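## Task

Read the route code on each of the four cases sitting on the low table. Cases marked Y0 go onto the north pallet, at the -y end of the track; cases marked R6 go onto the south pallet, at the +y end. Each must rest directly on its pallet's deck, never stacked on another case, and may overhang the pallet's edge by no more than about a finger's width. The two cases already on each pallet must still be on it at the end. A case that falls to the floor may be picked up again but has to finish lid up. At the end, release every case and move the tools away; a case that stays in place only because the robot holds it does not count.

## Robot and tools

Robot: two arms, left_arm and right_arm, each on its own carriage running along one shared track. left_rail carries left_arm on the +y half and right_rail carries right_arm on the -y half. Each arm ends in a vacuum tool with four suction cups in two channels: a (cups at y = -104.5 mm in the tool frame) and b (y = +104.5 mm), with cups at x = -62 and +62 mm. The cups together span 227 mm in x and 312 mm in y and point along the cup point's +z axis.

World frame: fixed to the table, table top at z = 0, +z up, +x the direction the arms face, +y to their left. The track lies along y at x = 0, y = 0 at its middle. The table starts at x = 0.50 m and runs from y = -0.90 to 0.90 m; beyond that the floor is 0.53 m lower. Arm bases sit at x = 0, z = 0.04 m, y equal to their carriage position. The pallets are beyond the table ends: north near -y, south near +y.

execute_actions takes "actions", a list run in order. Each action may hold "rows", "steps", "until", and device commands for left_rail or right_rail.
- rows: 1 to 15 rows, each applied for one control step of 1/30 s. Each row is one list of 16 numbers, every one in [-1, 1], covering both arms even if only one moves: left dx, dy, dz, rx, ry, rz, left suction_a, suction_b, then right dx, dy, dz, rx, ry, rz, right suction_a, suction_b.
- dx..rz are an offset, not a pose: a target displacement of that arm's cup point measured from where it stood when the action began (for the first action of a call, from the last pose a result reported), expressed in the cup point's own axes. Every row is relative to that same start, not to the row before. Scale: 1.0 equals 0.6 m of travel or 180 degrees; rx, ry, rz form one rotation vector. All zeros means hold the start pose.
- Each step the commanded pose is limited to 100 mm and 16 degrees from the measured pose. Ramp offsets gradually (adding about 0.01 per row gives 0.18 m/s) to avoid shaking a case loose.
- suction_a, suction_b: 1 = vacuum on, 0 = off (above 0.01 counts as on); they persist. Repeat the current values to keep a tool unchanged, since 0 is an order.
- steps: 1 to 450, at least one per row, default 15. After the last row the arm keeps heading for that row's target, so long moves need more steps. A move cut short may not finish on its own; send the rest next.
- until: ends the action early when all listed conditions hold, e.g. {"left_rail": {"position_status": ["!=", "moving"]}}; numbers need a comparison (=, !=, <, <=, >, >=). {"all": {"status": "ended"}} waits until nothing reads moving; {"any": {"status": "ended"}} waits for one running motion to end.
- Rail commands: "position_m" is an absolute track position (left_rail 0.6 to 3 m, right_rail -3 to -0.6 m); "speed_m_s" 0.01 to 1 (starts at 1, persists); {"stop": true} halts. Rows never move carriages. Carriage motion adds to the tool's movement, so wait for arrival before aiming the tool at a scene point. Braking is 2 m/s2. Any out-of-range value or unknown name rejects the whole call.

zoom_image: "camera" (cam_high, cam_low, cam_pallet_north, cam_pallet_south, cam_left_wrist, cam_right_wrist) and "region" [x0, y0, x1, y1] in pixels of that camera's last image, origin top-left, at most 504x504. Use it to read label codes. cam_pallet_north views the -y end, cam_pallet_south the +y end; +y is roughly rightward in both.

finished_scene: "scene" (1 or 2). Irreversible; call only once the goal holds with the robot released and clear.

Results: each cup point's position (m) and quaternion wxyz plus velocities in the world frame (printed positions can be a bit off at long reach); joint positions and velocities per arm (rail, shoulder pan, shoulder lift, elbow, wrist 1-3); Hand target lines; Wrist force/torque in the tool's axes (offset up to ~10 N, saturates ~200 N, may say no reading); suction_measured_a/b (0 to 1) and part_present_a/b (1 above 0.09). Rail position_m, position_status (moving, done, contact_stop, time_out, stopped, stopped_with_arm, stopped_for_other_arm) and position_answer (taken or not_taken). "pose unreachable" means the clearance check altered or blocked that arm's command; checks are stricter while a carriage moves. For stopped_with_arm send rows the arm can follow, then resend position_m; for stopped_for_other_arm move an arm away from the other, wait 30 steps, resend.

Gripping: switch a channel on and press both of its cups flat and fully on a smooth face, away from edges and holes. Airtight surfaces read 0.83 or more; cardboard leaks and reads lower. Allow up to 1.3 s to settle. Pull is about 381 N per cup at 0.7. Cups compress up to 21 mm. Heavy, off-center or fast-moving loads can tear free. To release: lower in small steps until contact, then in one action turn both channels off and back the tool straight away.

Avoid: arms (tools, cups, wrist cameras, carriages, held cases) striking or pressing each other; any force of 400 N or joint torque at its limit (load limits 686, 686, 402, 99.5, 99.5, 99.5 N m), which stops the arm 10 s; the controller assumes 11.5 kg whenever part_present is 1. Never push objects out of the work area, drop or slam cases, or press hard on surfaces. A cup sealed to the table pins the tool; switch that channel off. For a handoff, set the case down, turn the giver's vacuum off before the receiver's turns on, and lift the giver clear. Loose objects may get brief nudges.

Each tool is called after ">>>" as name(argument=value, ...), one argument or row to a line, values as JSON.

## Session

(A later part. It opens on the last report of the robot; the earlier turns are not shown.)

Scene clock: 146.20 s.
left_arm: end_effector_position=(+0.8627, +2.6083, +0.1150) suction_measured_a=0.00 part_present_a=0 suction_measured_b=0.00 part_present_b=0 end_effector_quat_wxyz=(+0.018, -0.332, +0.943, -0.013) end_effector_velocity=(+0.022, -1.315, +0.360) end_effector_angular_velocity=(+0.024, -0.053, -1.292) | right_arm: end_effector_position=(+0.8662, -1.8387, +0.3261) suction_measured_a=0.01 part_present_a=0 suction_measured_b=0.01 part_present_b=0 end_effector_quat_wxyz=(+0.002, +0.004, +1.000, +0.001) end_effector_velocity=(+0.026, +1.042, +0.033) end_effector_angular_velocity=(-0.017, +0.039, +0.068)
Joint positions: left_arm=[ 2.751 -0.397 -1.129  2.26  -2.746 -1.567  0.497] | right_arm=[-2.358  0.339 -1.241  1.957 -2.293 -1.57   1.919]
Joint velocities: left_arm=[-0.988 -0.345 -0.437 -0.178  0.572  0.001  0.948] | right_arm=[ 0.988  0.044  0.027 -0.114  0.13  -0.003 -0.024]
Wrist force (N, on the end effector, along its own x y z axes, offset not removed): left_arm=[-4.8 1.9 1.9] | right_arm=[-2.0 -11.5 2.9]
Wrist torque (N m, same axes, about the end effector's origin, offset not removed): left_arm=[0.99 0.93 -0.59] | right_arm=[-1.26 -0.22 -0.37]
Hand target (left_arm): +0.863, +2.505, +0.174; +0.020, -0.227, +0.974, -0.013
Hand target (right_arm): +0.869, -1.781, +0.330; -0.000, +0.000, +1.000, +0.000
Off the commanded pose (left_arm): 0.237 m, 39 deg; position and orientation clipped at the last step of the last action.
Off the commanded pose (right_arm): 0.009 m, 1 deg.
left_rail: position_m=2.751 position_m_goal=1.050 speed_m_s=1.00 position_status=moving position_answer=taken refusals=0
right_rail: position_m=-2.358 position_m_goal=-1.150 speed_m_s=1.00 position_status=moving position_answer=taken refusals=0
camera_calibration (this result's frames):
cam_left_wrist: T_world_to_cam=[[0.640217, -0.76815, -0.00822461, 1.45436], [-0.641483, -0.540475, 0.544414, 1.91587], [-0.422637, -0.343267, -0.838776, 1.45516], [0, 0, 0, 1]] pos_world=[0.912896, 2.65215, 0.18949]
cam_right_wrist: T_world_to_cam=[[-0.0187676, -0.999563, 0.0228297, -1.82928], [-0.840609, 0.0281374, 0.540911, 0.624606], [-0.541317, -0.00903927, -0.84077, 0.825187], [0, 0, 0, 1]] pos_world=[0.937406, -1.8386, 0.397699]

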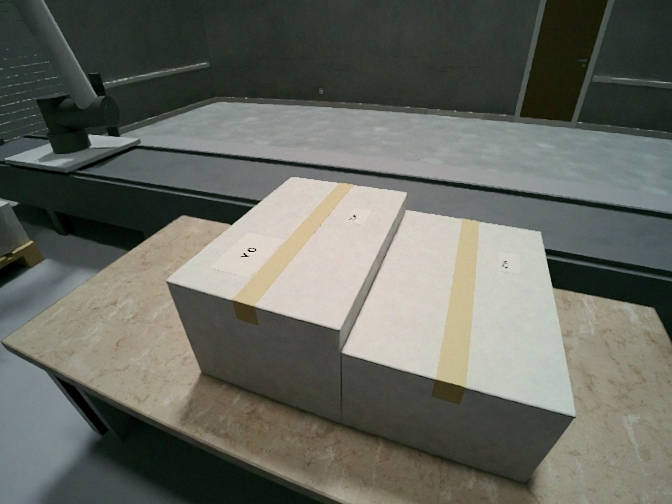

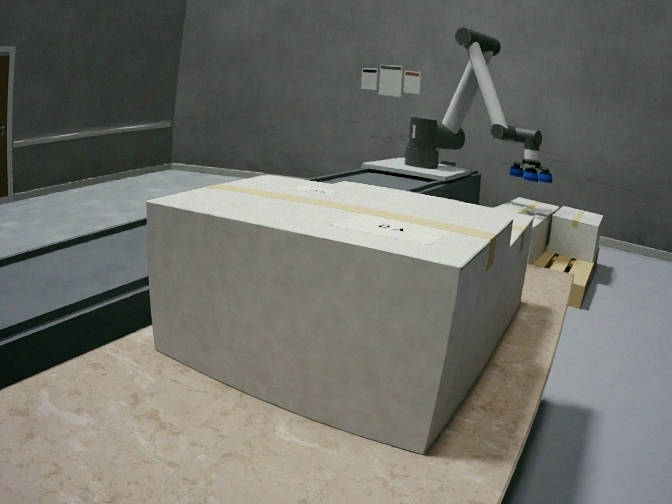

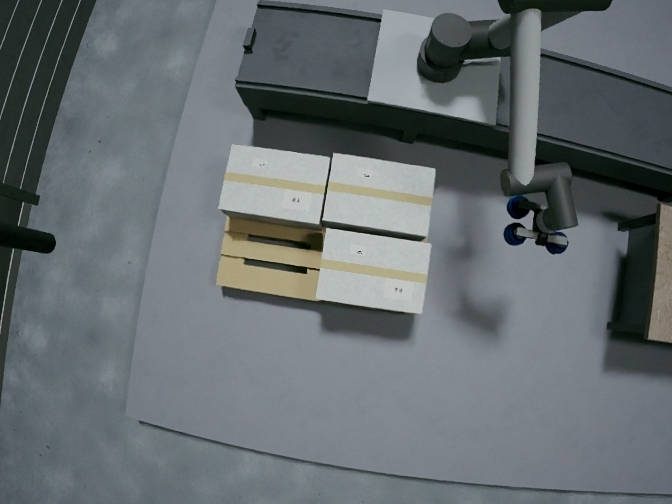

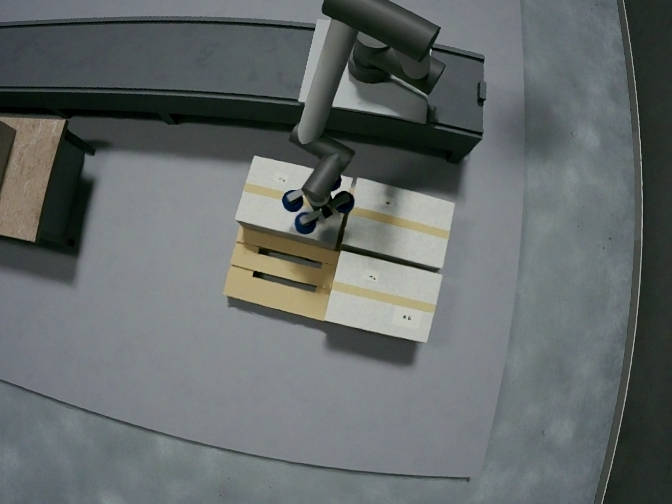

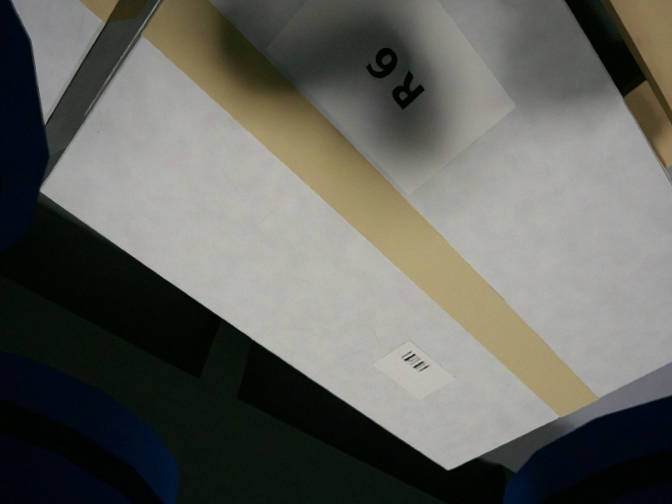

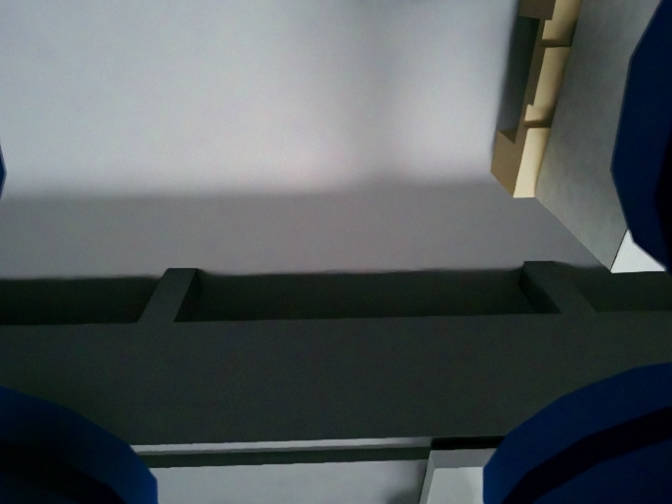

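>>> execute_actions(
  actions=[
    {"right_rail":{"position_m":-0.6},"steps":1},
  ],
)

Scene clock: 147.40 s.
left_arm: end_effector_position=(+0.8631, +1.3557, +0.1741) suction_measured_a=0.00 part_present_a=0 suction_measured_b=0.00 part_present_b=0 end_effector_quat_wxyz=(+0.020, -0.227, +0.974, -0.013) end_effector_velocity=(+0.008, -1.029, +0.031) end_effector_angular_velocity=(-0.006, -0.015, -0.060) | right_arm: end_effector_position=(+0.8694, -0.6903, +0.3300) suction_measured_a=0.01 part_present_a=0 suction_measured_b=0.01 part_present_b=0 end_effector_quat_wxyz=(-0.000, +0.000, +1.000, +0.000) end_effector_velocity=(-0.000, +0.533, -0.000) end_effector_angular_velocity=(-0.000, +0.001, +0.000)
Joint positions: left_arm=[ 1.551 -0.453 -1.199  2.229 -2.648 -1.566  0.66 ] | right_arm=[-1.216  0.345 -1.237  1.943 -2.276 -1.57   1.916]
Joint velocities: left_arm=[-0.999 -0.027 -0.028 -0.024  0.036  0.     0.033] | right_arm=[ 0.534 -0.    -0.     0.     0.001 -0.    -0.   ]
Wrist force (N, on the end effector, along its own x y z axes, offset not removed): left_arm=[0.8 -2.7 0.7] | right_arm=[3.4 4.4 11.0]
Wrist torque (N m, same axes, about the end effector's origin, offset not removed): left_arm=[0.38 0.25 -0.51] | right_arm=[0.59 -1.03 -0.36]
Hand target (left_arm): +0.864, +1.242, +0.246; +0.018, -0.099, +0.995, -0.011
Hand target (right_arm): +0.870, -0.662, +0.330; -0.000, +0.000, +1.000, +0.000
Off the commanded pose (left_arm): 0.158 m, 26 deg; position and orientation clipped at the last step of the last action.
Off the commanded pose (right_arm): 0.001 m, 0 deg.
left_rail: position_m=1.551 position_m_goal=1.050 speed_m_s=1.00 position_status=moving position_answer=taken refusals=0
right_rail: position_m=-1.216 position_m_goal=-0.600 speed_m_s=1.00 position_status=moving position_answer=taken refusals=0
camera_calibration (this result's frames):
cam_left_wrist: T_world_to_cam=[[0.458789, -0.888489, -0.0100042, 0.812467], [-0.74655, -0.391552, 0.537912, 1.09683], [-0.481846, -0.239319, -0.842942, 0.985837], [0, 0, 0, 1]] pos_world=[0.921111, 1.38727, 0.249133]
cam_right_wrist: T_world_to_cam=[[-0.01028, -0.999629, 0.0252143, -0.68962], [-0.838028, 0.0223693, 0.545169, 0.585212], [-0.545531, -0.0155259, -0.837947, 0.838859], [0, 0, 0, 1]] pos_world=[0.940958, -0.689431, 0.401269]

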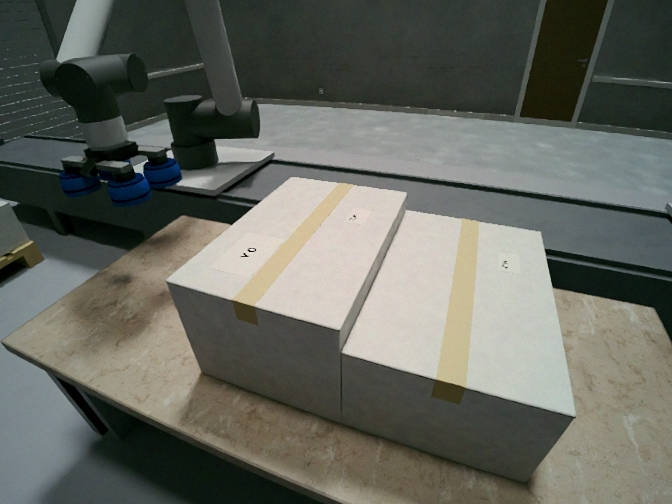

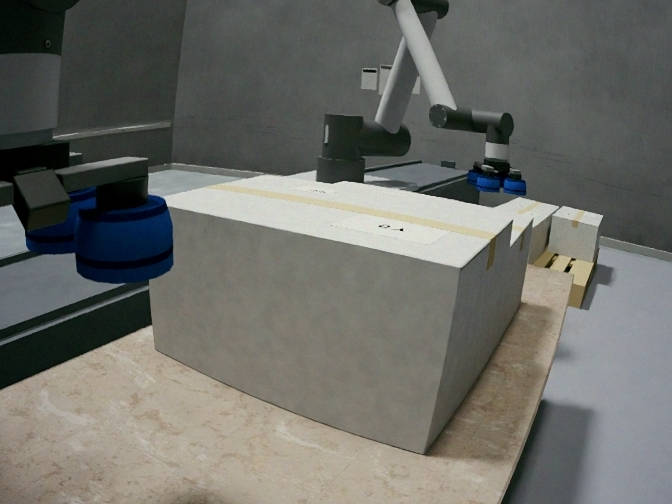

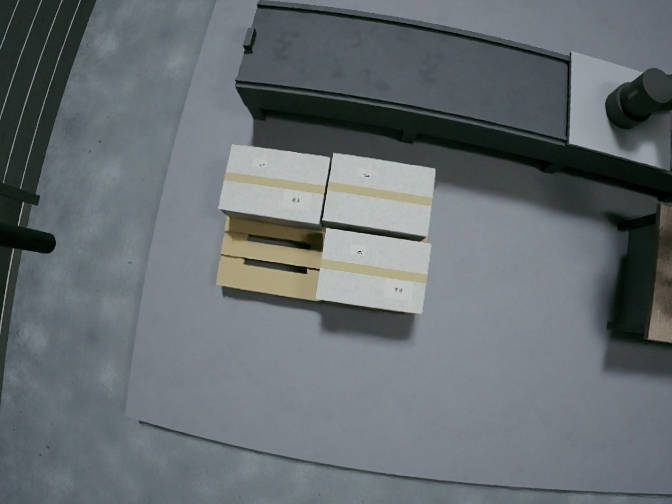

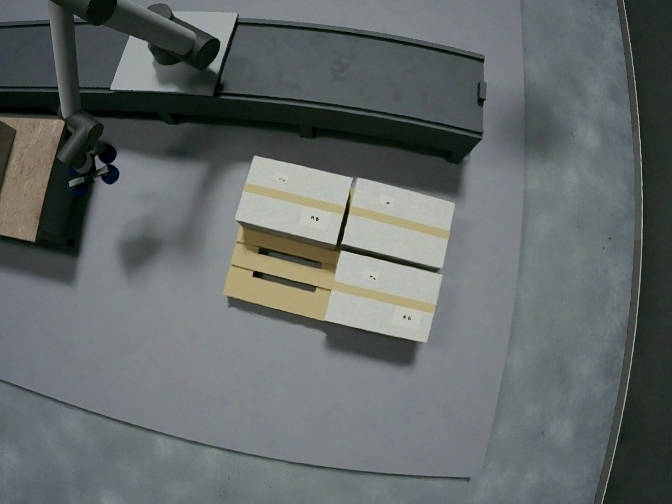

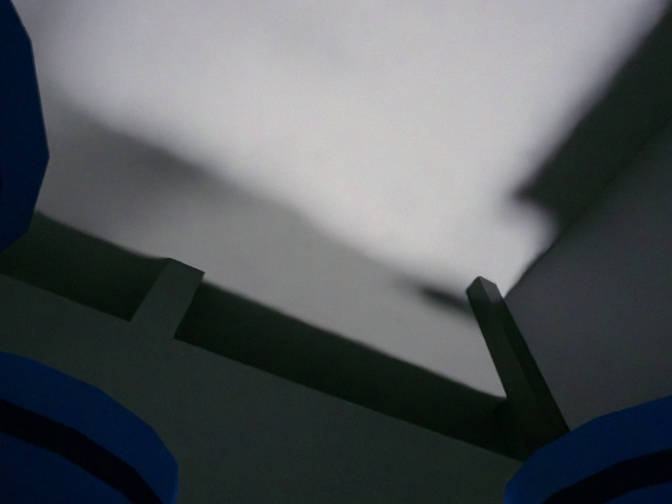

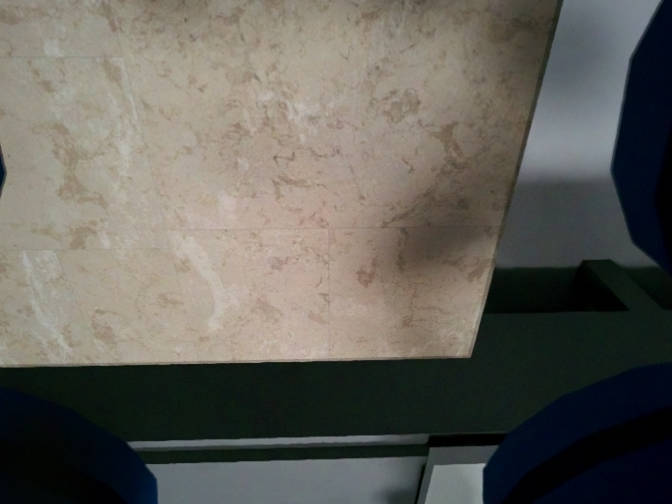

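>>> zoom_image(
  camera="cam_pallet_north",
  region=[205, 135, 445, 325],
)

>>> zoom_image(
  camera="cam_pallet_south",
  region=[215, 145, 465, 350],
)

>>> execute_actions(
  actions=[
    {"steps":1},
  ],
)

Region (205, 135, 445, 325) of cam_pallet_north's 672x504 image, scaled by 2.100, with more detail than that image has; it fills the top 399 rows of this view, and the rest is white.

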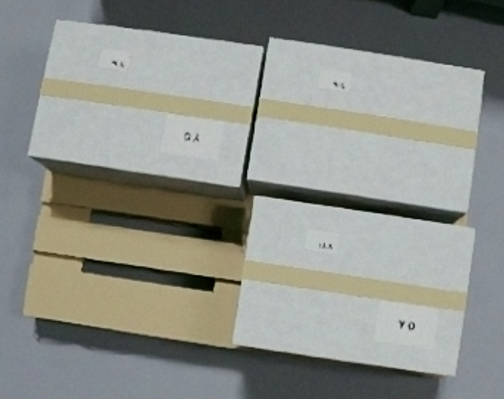

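Region (215, 145, 465, 350) of cam_pallet_south's 672x504 image, scaled by 2.016, with more detail than that image has; it fills the top 413 rows of this view, and the rest is white.

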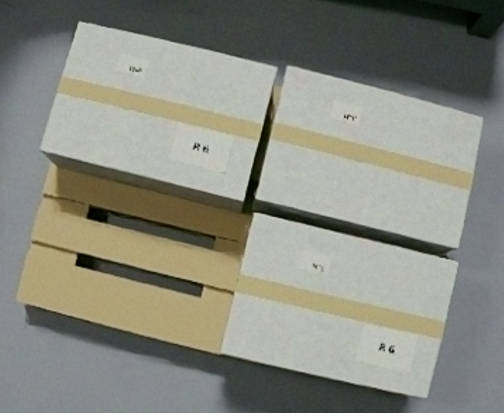

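Scene clock: 148.33 s.
left_arm: end_effector_position=(+0.8644, +0.7919, +0.2466) suction_measured_a=0.00 part_present_a=0 suction_measured_b=0.00 part_present_b=0 end_effector_quat_wxyz=(+0.018, -0.099, +0.995, -0.011) end_effector_velocity=(+0.004, -0.026, +0.028) end_effector_angular_velocity=(-0.004, -0.010, -0.057) | right_arm: end_effector_position=(+0.8696, -0.0739, +0.3300) suction_measured_a=0.01 part_present_a=0 suction_measured_b=0.01 part_present_b=0 end_effector_quat_wxyz=(-0.000, +0.000, +1.000, +0.000) end_effector_velocity=(-0.000, +0.008, -0.000) end_effector_angular_velocity=(-0.000, +0.000, +0.000)
Joint positions: left_arm=[ 1.05  -0.516 -1.269  2.171 -2.515 -1.567  0.856] | right_arm=[-0.6    0.345 -1.237  1.943 -2.276 -1.57   1.916]
Joint velocities: left_arm=[ 0.    -0.023 -0.021 -0.025  0.036 -0.     0.034] | right_arm=[ 0.008 -0.    -0.     0.     0.    -0.    -0.   ]
Wrist force (N, on the end effector, along its own x y z axes, offset not removed): left_arm=[0.1 -0.3 0.8] | right_arm=[1.1 -0.5 13.1]
Wrist torque (N m, same axes, about the end effector's origin, offset not removed): left_arm=[0.82 0.36 -0.51] | right_arm=[0.06 -0.71 -0.30]
Hand target (left_arm): +0.868, +0.751, +0.292; +0.007, -0.006, +1.000, -0.003
Hand target (right_arm): +0.870, -0.074, +0.330; -0.000, +0.000, +1.000, +0.000
Off the commanded pose (left_arm): 0.062 m, 12 deg.
Off the commanded pose (right_arm): 0.000 m, 0 deg.
left_rail: position_m=1.050 position_m_goal=1.050 speed_m_s=1.00 position_status=done position_answer=taken refusals=0
right_rail: position_m=-0.600 position_m_goal=-0.600 speed_m_s=1.00 position_status=moving position_answer=taken refusals=0
camera_calibration (this result's frames):
cam_left_wrist: T_world_to_cam=[[0.215431, -0.97632, -0.019717, 0.593968], [-0.822052, -0.192215, 0.535989, 0.745975], [-0.527087, -0.0992603, -0.843994, 0.841084], [0, 0, 0, 1]] pos_world=[0.928595, 0.806777, 0.321747]
cam_right_wrist: T_world_to_cam=[[-0.0103061, -0.999624, 0.0253924, -0.0734829], [-0.837849, 0.0224934, 0.545438, 0.571385], [-0.545805, -0.0156537, -0.837766, 0.84868], [0, 0, 0, 1]] pos_world=[0.94119, -0.0730227, 0.401206]

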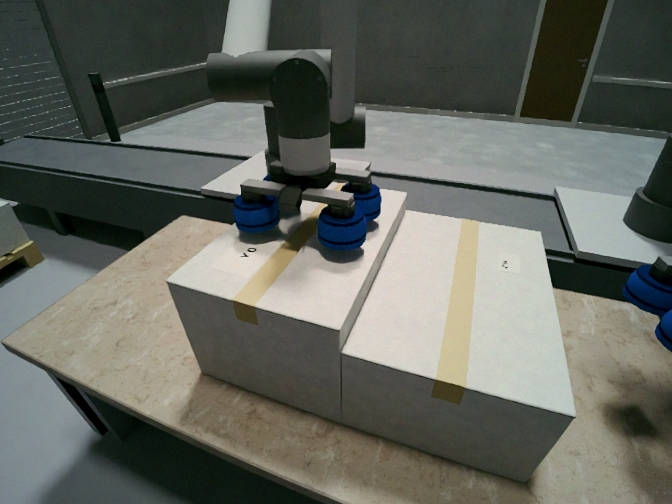

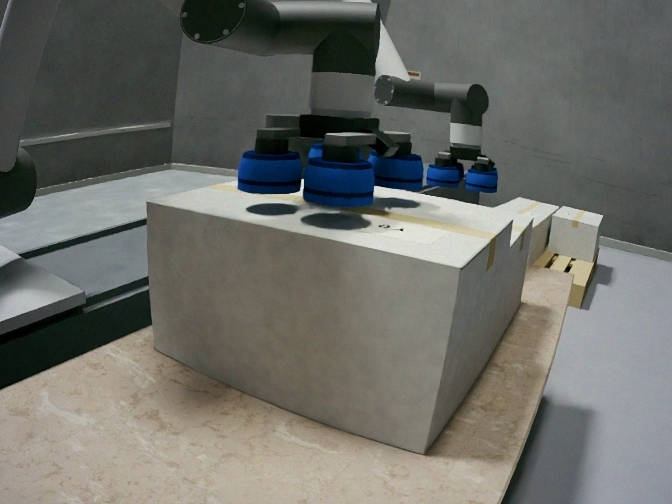

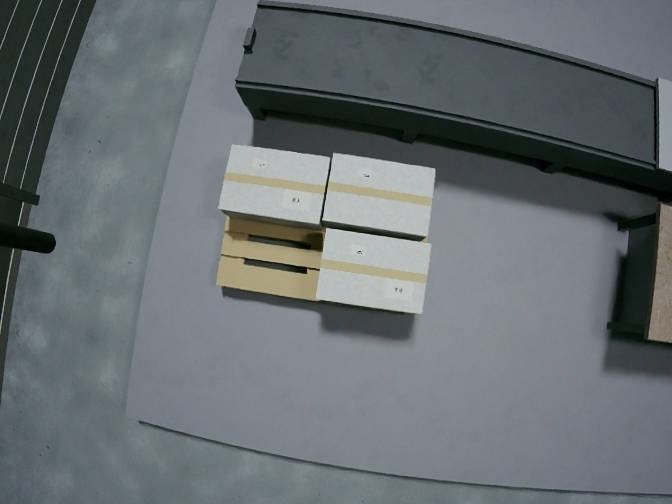

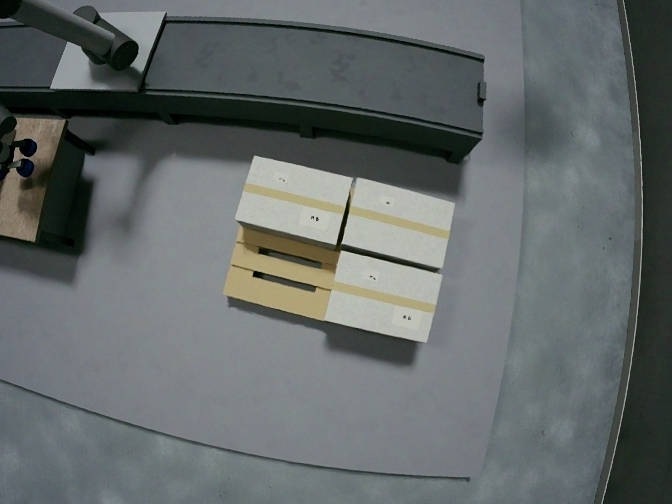

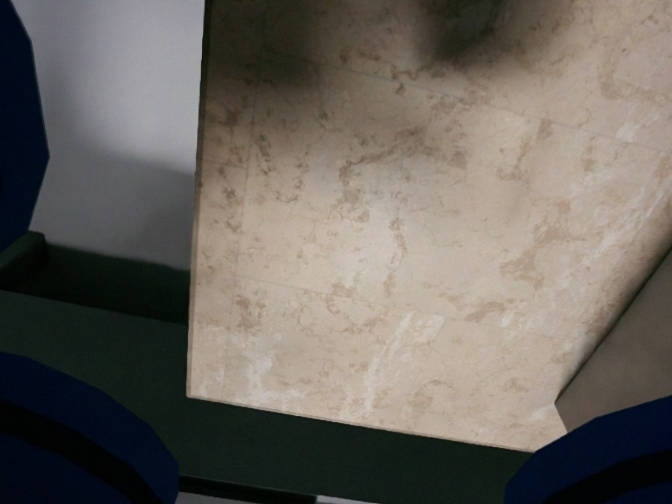

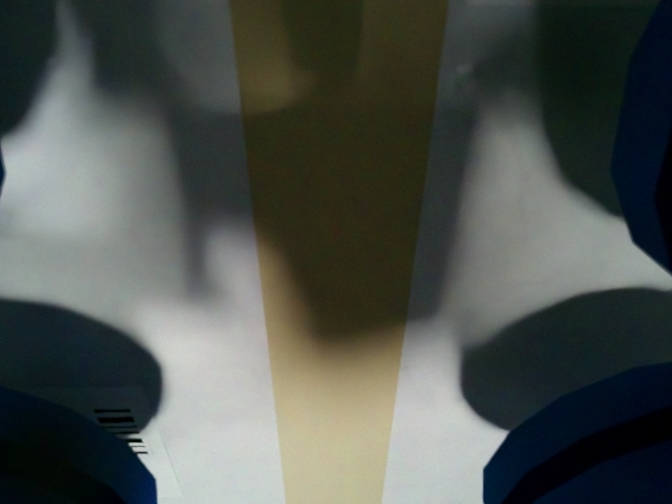

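>>> zoom_image(
  camera="cam_right_wrist",
  region=[200, 0, 480, 504],
)

Region (200, 0, 480, 504) of cam_right_wrist's 672x504 image, scaled by 1.000.

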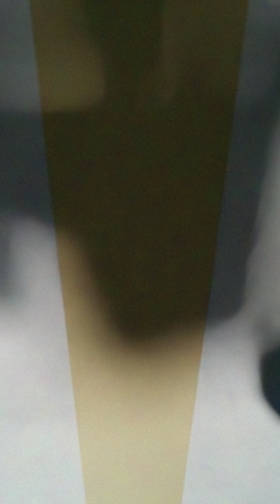

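>>> execute_actions(
  actions=[],
)

Scene clock: 154.23 s.
left_arm: end_effector_position=(+0.8676, +0.7510, +0.2915) suction_measured_a=0.00 part_present_a=0 suction_measured_b=0.00 part_present_b=0 end_effector_quat_wxyz=(+0.007, -0.006, +1.000, -0.003) end_effector_velocity=(-0.000, -0.000, +0.000) end_effector_angular_velocity=(-0.000, -0.000, -0.000) | right_arm: end_effector_position=(+0.8696, -0.0739, +0.3300) suction_measured_a=0.01 part_present_a=0 suction_measured_b=0.01 part_present_b=0 end_effector_quat_wxyz=(-0.000, +0.000, +1.000, +0.000) end_effector_velocity=(-0.000, -0.000, -0.000) end_effector_angular_velocity=(-0.000, +0.000, +0.000)
Joint positions: left_arm=[ 1.05  -0.553 -1.3    2.113 -2.399 -1.569  1.006] | right_arm=[-0.6    0.345 -1.237  1.943 -2.276 -1.57   1.916]
Joint velocities: left_arm=[ 0. -0. -0. -0. -0.  0. -0.] | right_arm=[ 0.  0. -0.  0. -0.  0. -0.]
Wrist force (N, on the end effector, along its own x y z axes, offset not removed): left_arm=[-0.1 -1.4 -3.9] | right_arm=[-4.9 -1.3 9.0]
Wrist torque (N m, same axes, about the end effector's origin, offset not removed): left_arm=[0.49 0.43 -0.53] | right_arm=[-0.14 0.09 -0.39]
Hand target (left_arm): +0.868, +0.751, +0.292; +0.007, -0.006, +1.000, -0.003
Hand target (right_arm): +0.870, -0.074, +0.330; -0.000, +0.000, +1.000, +0.000
Off the commanded pose (left_arm): 0.003 m, 1 deg.
Off the commanded pose (right_arm): 0.000 m, 0 deg.
left_rail: position_m=1.050 position_m_goal=1.050 speed_m_s=1.00 position_status=done position_answer=taken refusals=0
right_rail: position_m=-0.600 position_m_goal=-0.600 speed_m_s=1.00 position_status=done position_answer=taken refusals=0
camera_calibration (this result's frames):
cam_left_wrist: T_world_to_cam=[[0.029365, -0.998824, -0.0385734, 0.738065], [-0.832054, -0.0458106, 0.5528, 0.610505], [-0.553917, 0.0158622, -0.83242, 0.810115], [0, 0, 0, 1]] pos_world=[0.935036, 0.752315, 0.365339]
cam_right_wrist: T_world_to_cam=[[-0.0103203, -0.999625, 0.0253602, -0.0734417], [-0.837852, 0.0224876, 0.545435, 0.57135], [-0.545801, -0.015619, -0.837769, 0.848697], [0, 0, 0, 1]] pos_world=[0.941168, -0.0730066, 0.40124]

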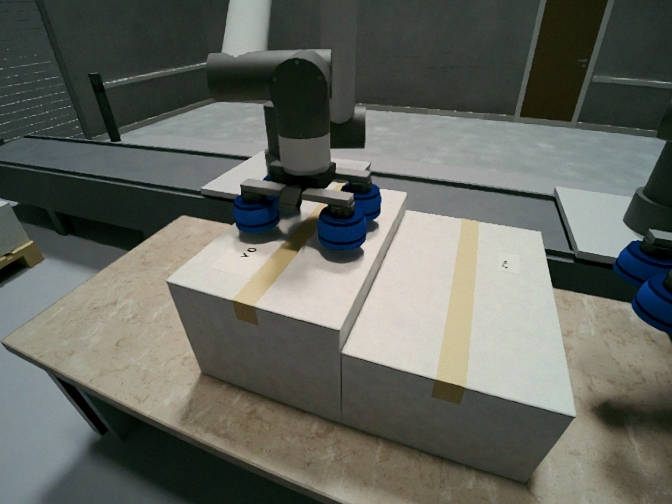

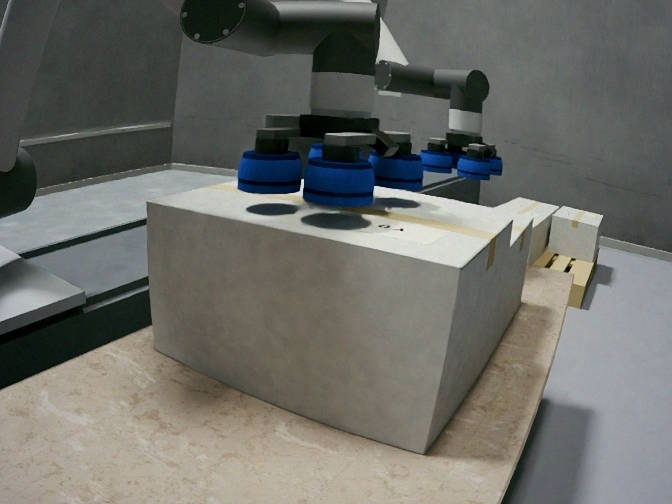

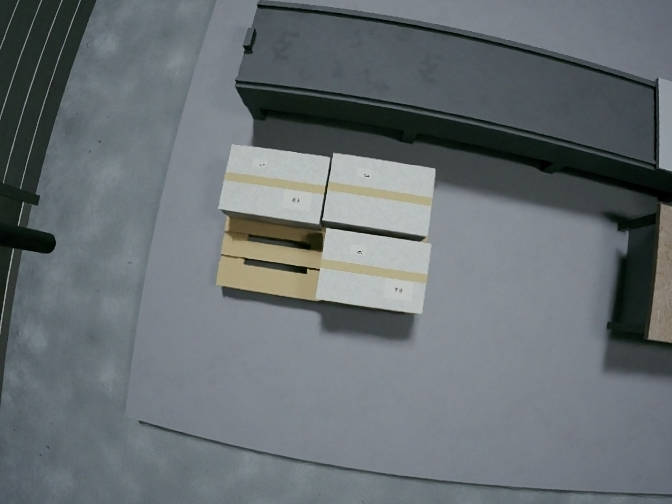

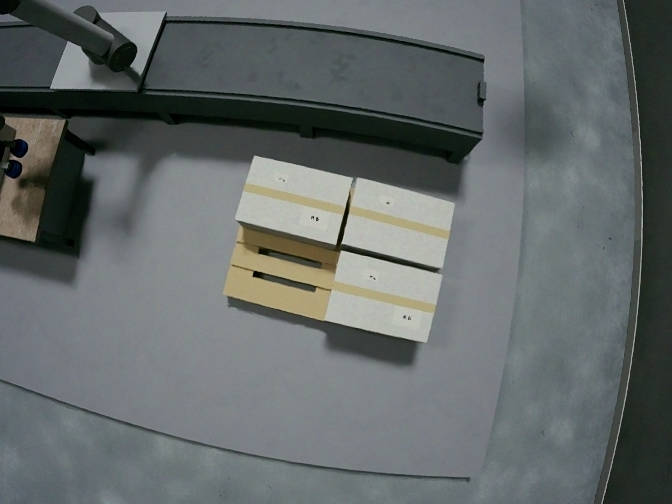

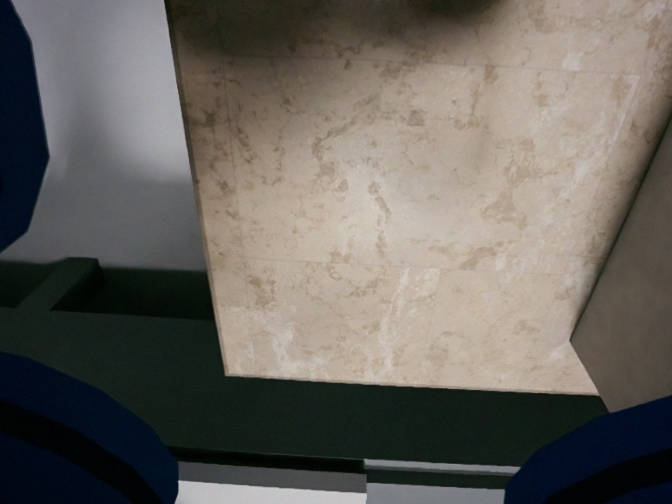

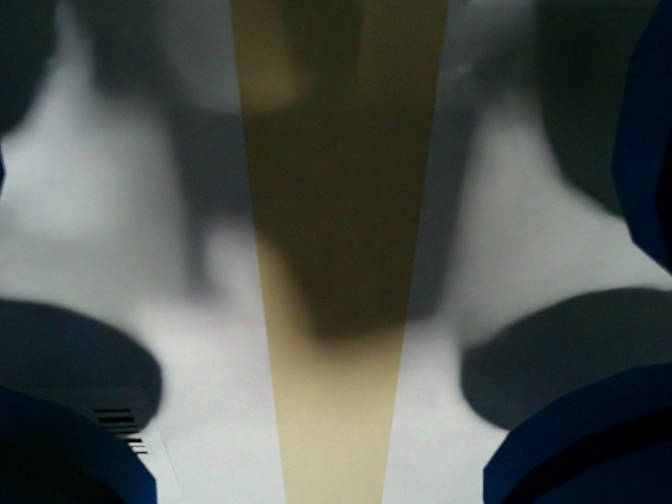

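>>> execute_actions(
  actions=[
    {"rows":[
[-0.001,-0.001,0,-0.0005,0.001,0.001,0,0, 0,0,0.010,0,0,0,0,0],
[-0.002,-0.003,0,-0.001,0.0025,0.002,0,0, 0,0,0.028,0,0,0,0,0],
[-0.003,-0.004,0,-0.0015,0.0035,0.003,0,0, 0,0,0.050,0,0,0,1,1],
[-0.004,-0.005,0,-0.0019,0.0045,0.0038,0,0, 0,0,0.072,0,0,0,1,1]
],"steps":4},
  ],
)

Scene clock: 155.87 s.
left_arm: end_effector_position=(+0.8682, +0.7503, +0.2917) suction_measured_a=0.00 part_present_a=0 suction_measured_b=0.00 part_present_b=0 end_effector_quat_wxyz=(+0.005, -0.004, +1.000, -0.003) end_effector_velocity=(+0.010, -0.013, +0.001) end_effector_angular_velocity=(+0.023, +0.055, -0.048) | right_arm: end_effector_position=(+0.8695, -0.0739, +0.3225) suction_measured_a=0.01 part_present_a=0 suction_measured_b=0.01 part_present_b=0 end_effector_quat_wxyz=(-0.000, +0.000, +1.000, +0.000) end_effector_velocity=(-0.005, -0.002, -0.159) end_effector_angular_velocity=(-0.003, +0.009, +0.000)
Joint positions: left_arm=[ 1.05  -0.553 -1.299  2.11  -2.394 -1.57   1.009] | right_arm=[-0.6    0.345 -1.231  1.947 -2.286 -1.57   1.916]
Joint velocities: left_arm=[ 0.    -0.003  0.018 -0.049  0.089 -0.01   0.045] | right_arm=[ 0.    -0.     0.127  0.093 -0.211  0.    -0.   ]
Wrist force (N, on the end effector, along its own x y z axes, offset not removed): left_arm=[1.6 0.3 -0.9] | right_arm=[3.5 -4.4 6.0]
Wrist torque (N m, same axes, about the end effector's origin, offset not removed): left_arm=[0.82 0.25 -0.51] | right_arm=[-0.44 -1.05 -0.42]
Hand target (left_arm): +0.870, +0.748, +0.292; -0.000, +0.000, +1.000, -0.000
Hand target (right_arm): +0.868, -0.075, +0.288; -0.001, +0.000, +1.000, -0.000
Off the commanded pose (left_arm): 0.003 m, 1 deg.
Off the commanded pose (right_arm): 0.036 m, 0 deg.
left_rail: position_m=1.050 position_m_goal=1.050 speed_m_s=1.00 position_status=done position_answer=taken refusals=0
right_rail: position_m=-0.600 position_m_goal=-0.600 speed_m_s=1.00 position_status=done position_answer=taken refusals=0
camera_calibration (this result's frames):
cam_left_wrist: T_world_to_cam=[[0.0263694, -0.998853, -0.0399568, 0.74037], [-0.830452, -0.0441387, 0.555339, 0.607404], [-0.556466, 0.0185383, -0.830663, 0.810313], [0, 0, 0, 1]] pos_world=[0.935808, 0.751309, 0.365365]
cam_right_wrist: T_world_to_cam=[[-0.010315, -0.999624, 0.0253956, -0.073319], [-0.837796, 0.0225041, 0.545519, 0.575252], [-0.545885, -0.0156493, -0.837714, 0.842396], [0, 0, 0, 1]] pos_world=[0.94104, -0.0730541, 0.393738]

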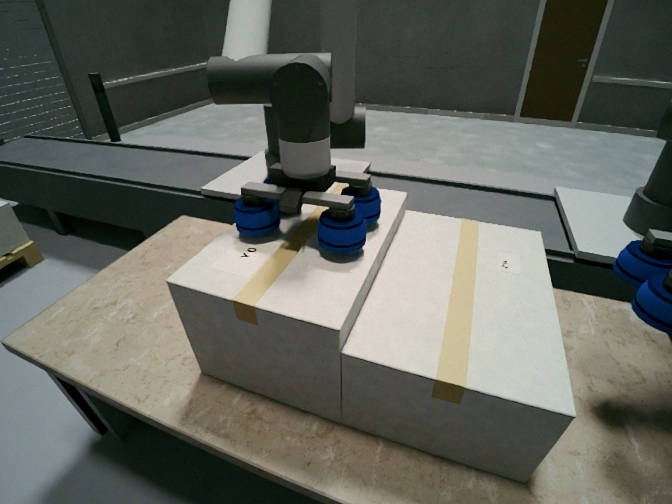

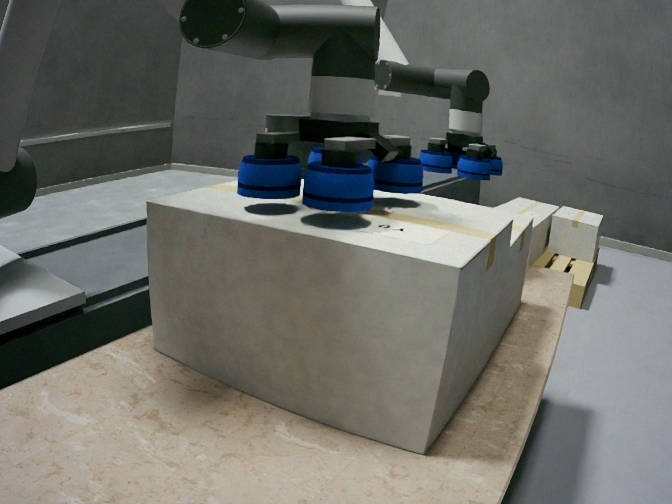

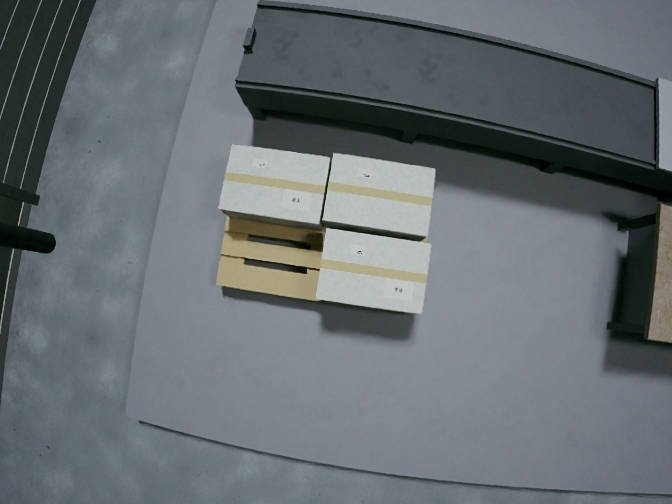

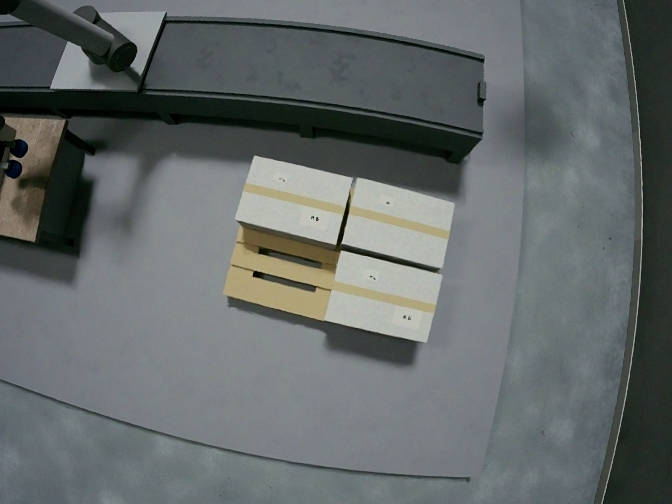

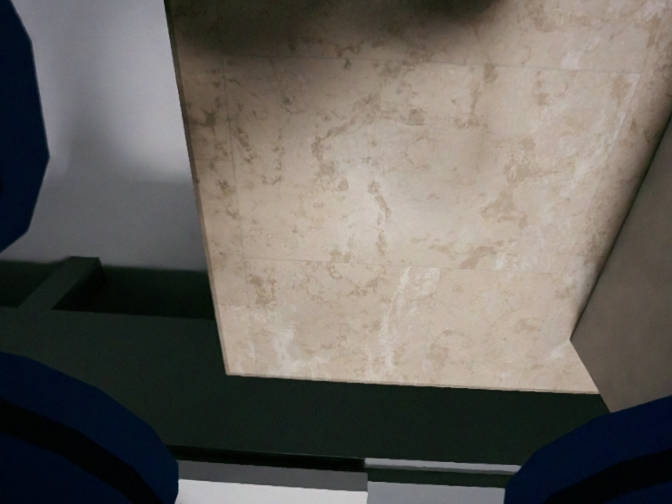

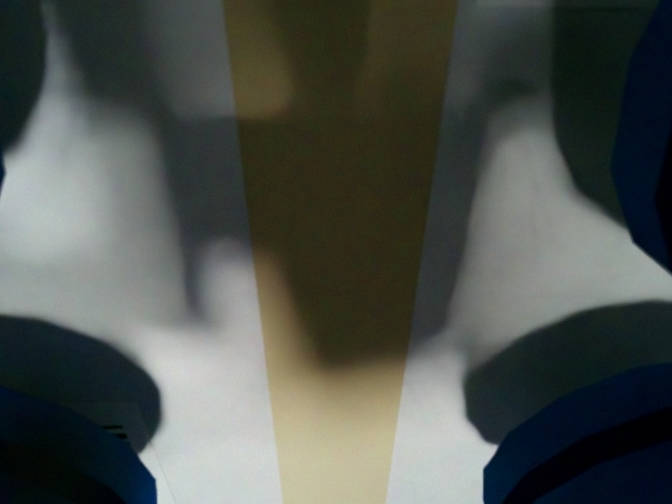

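>>> execute_actions(
  actions=[],
)

Scene clock: 159.40 s.
left_arm: end_effector_position=(+0.8700, +0.7480, +0.2916) suction_measured_a=0.00 part_present_a=0 suction_measured_b=0.00 part_present_b=0 end_effector_quat_wxyz=(-0.000, +0.000, +1.000, -0.000) end_effector_velocity=(-0.000, +0.000, +0.000) end_effector_angular_velocity=(-0.000, -0.000, -0.000) | right_arm: end_effector_position=(+0.8682, -0.0744, +0.2879) suction_measured_a=0.95 part_present_a=1 suction_measured_b=0.95 part_present_b=1 end_effector_quat_wxyz=(-0.001, +0.000, +1.000, -0.000) end_effector_velocity=(+0.000, +0.000, +0.000) end_effector_angular_velocity=(+0.000, -0.000, +0.000)
Joint positions: left_arm=[ 1.05  -0.554 -1.295  2.101 -2.377 -1.571  1.017] | right_arm=[-0.6    0.345 -1.203  1.967 -2.333 -1.57   1.916]
Joint velocities: left_arm=[ 0. -0. -0.  0.  0.  0.  0.] | right_arm=[ 0.  0. -0. -0. -0. -0. -0.]
Wrist force (N, on the end effector, along its own x y z axes, offset not removed): left_arm=[-1.4 -0.6 -3.6] | right_arm=[-0.2 -5.9 21.6]
Wrist torque (N m, same axes, about the end effector's origin, offset not removed): left_arm=[0.65 0.58 -0.63] | right_arm=[-1.38 5.77 -0.27]
Hand target (left_arm): +0.870, +0.748, +0.292; -0.000, +0.000, +1.000, -0.000
Hand target (right_arm): +0.868, -0.075, +0.288; -0.001, +0.000, +1.000, -0.000
Off the commanded pose (left_arm): 0.000 m, 0 deg.
Off the commanded pose (right_arm): 0.002 m, 0 deg.
left_rail: position_m=1.050 position_m_goal=1.050 speed_m_s=1.00 position_status=done position_answer=taken refusals=0
right_rail: position_m=-0.600 position_m_goal=-0.600 speed_m_s=1.00 position_status=done position_answer=taken refusals=0
camera_calibration (this result's frames):
cam_left_wrist: T_world_to_cam=[[0.0169434, -0.998857, -0.0447051, 0.747668], [-0.82481, -0.0392358, 0.564047, 0.597808], [-0.565156, 0.0273163, -0.824532, 0.810463], [0, 0, 0, 1]] pos_world=[0.938448, 0.74813, 0.364485]
cam_right_wrist: T_world_to_cam=[[-0.0102891, -0.999613, 0.0258587, -0.0731459], [-0.837163, 0.0227538, 0.546481, 0.592297], [-0.546857, -0.0160251, -0.837072, 0.813361], [0, 0, 0, 1]] pos_world=[0.939889, -0.0735604, 0.359054]

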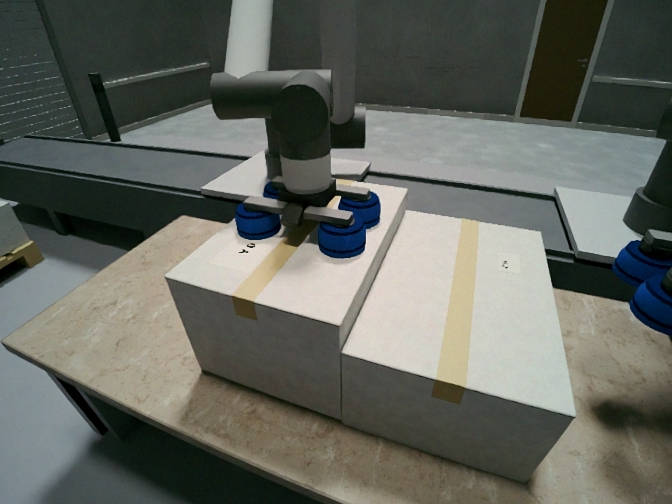

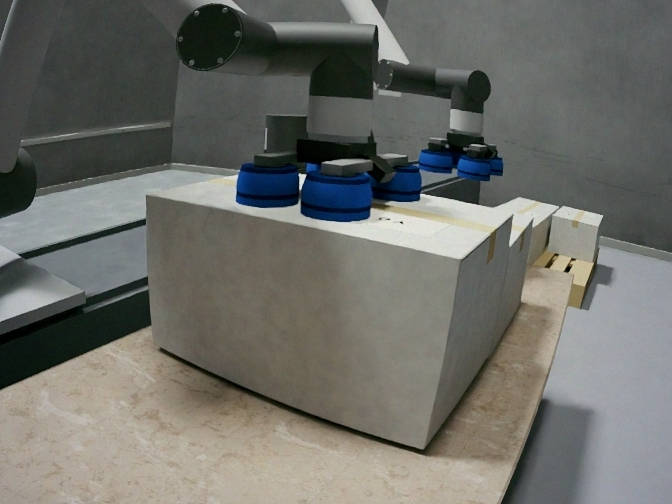

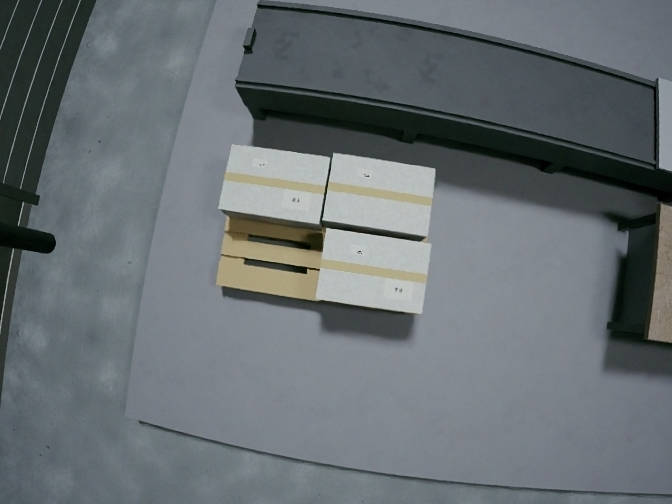

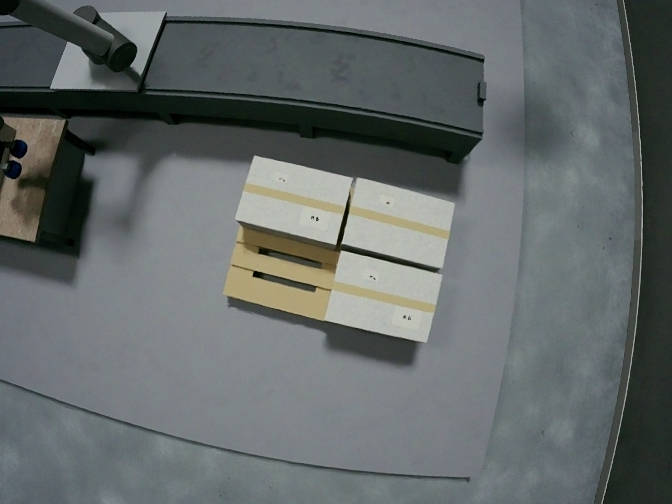

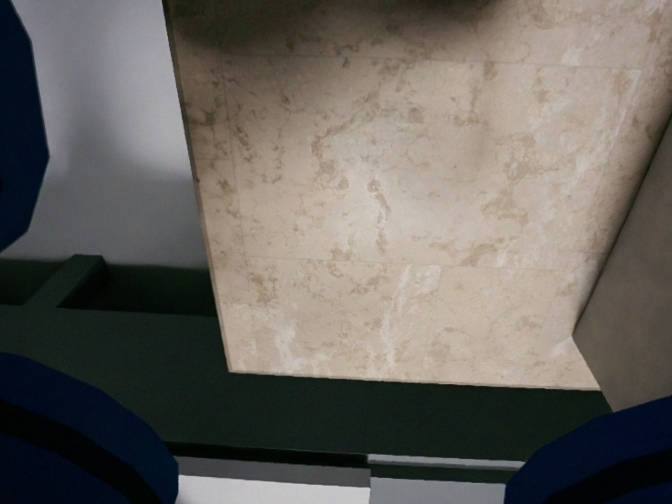

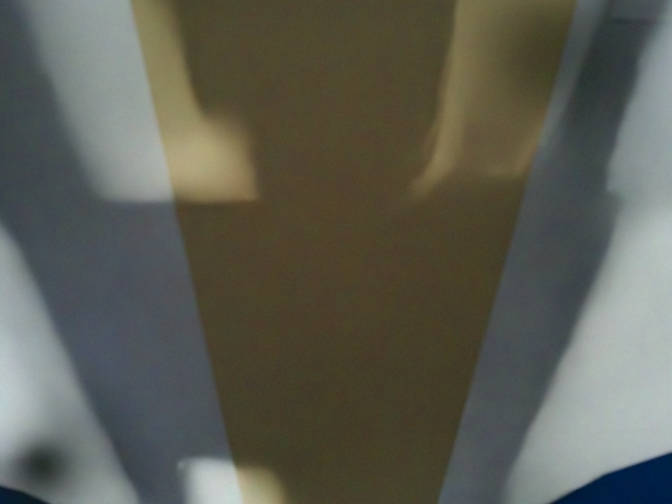

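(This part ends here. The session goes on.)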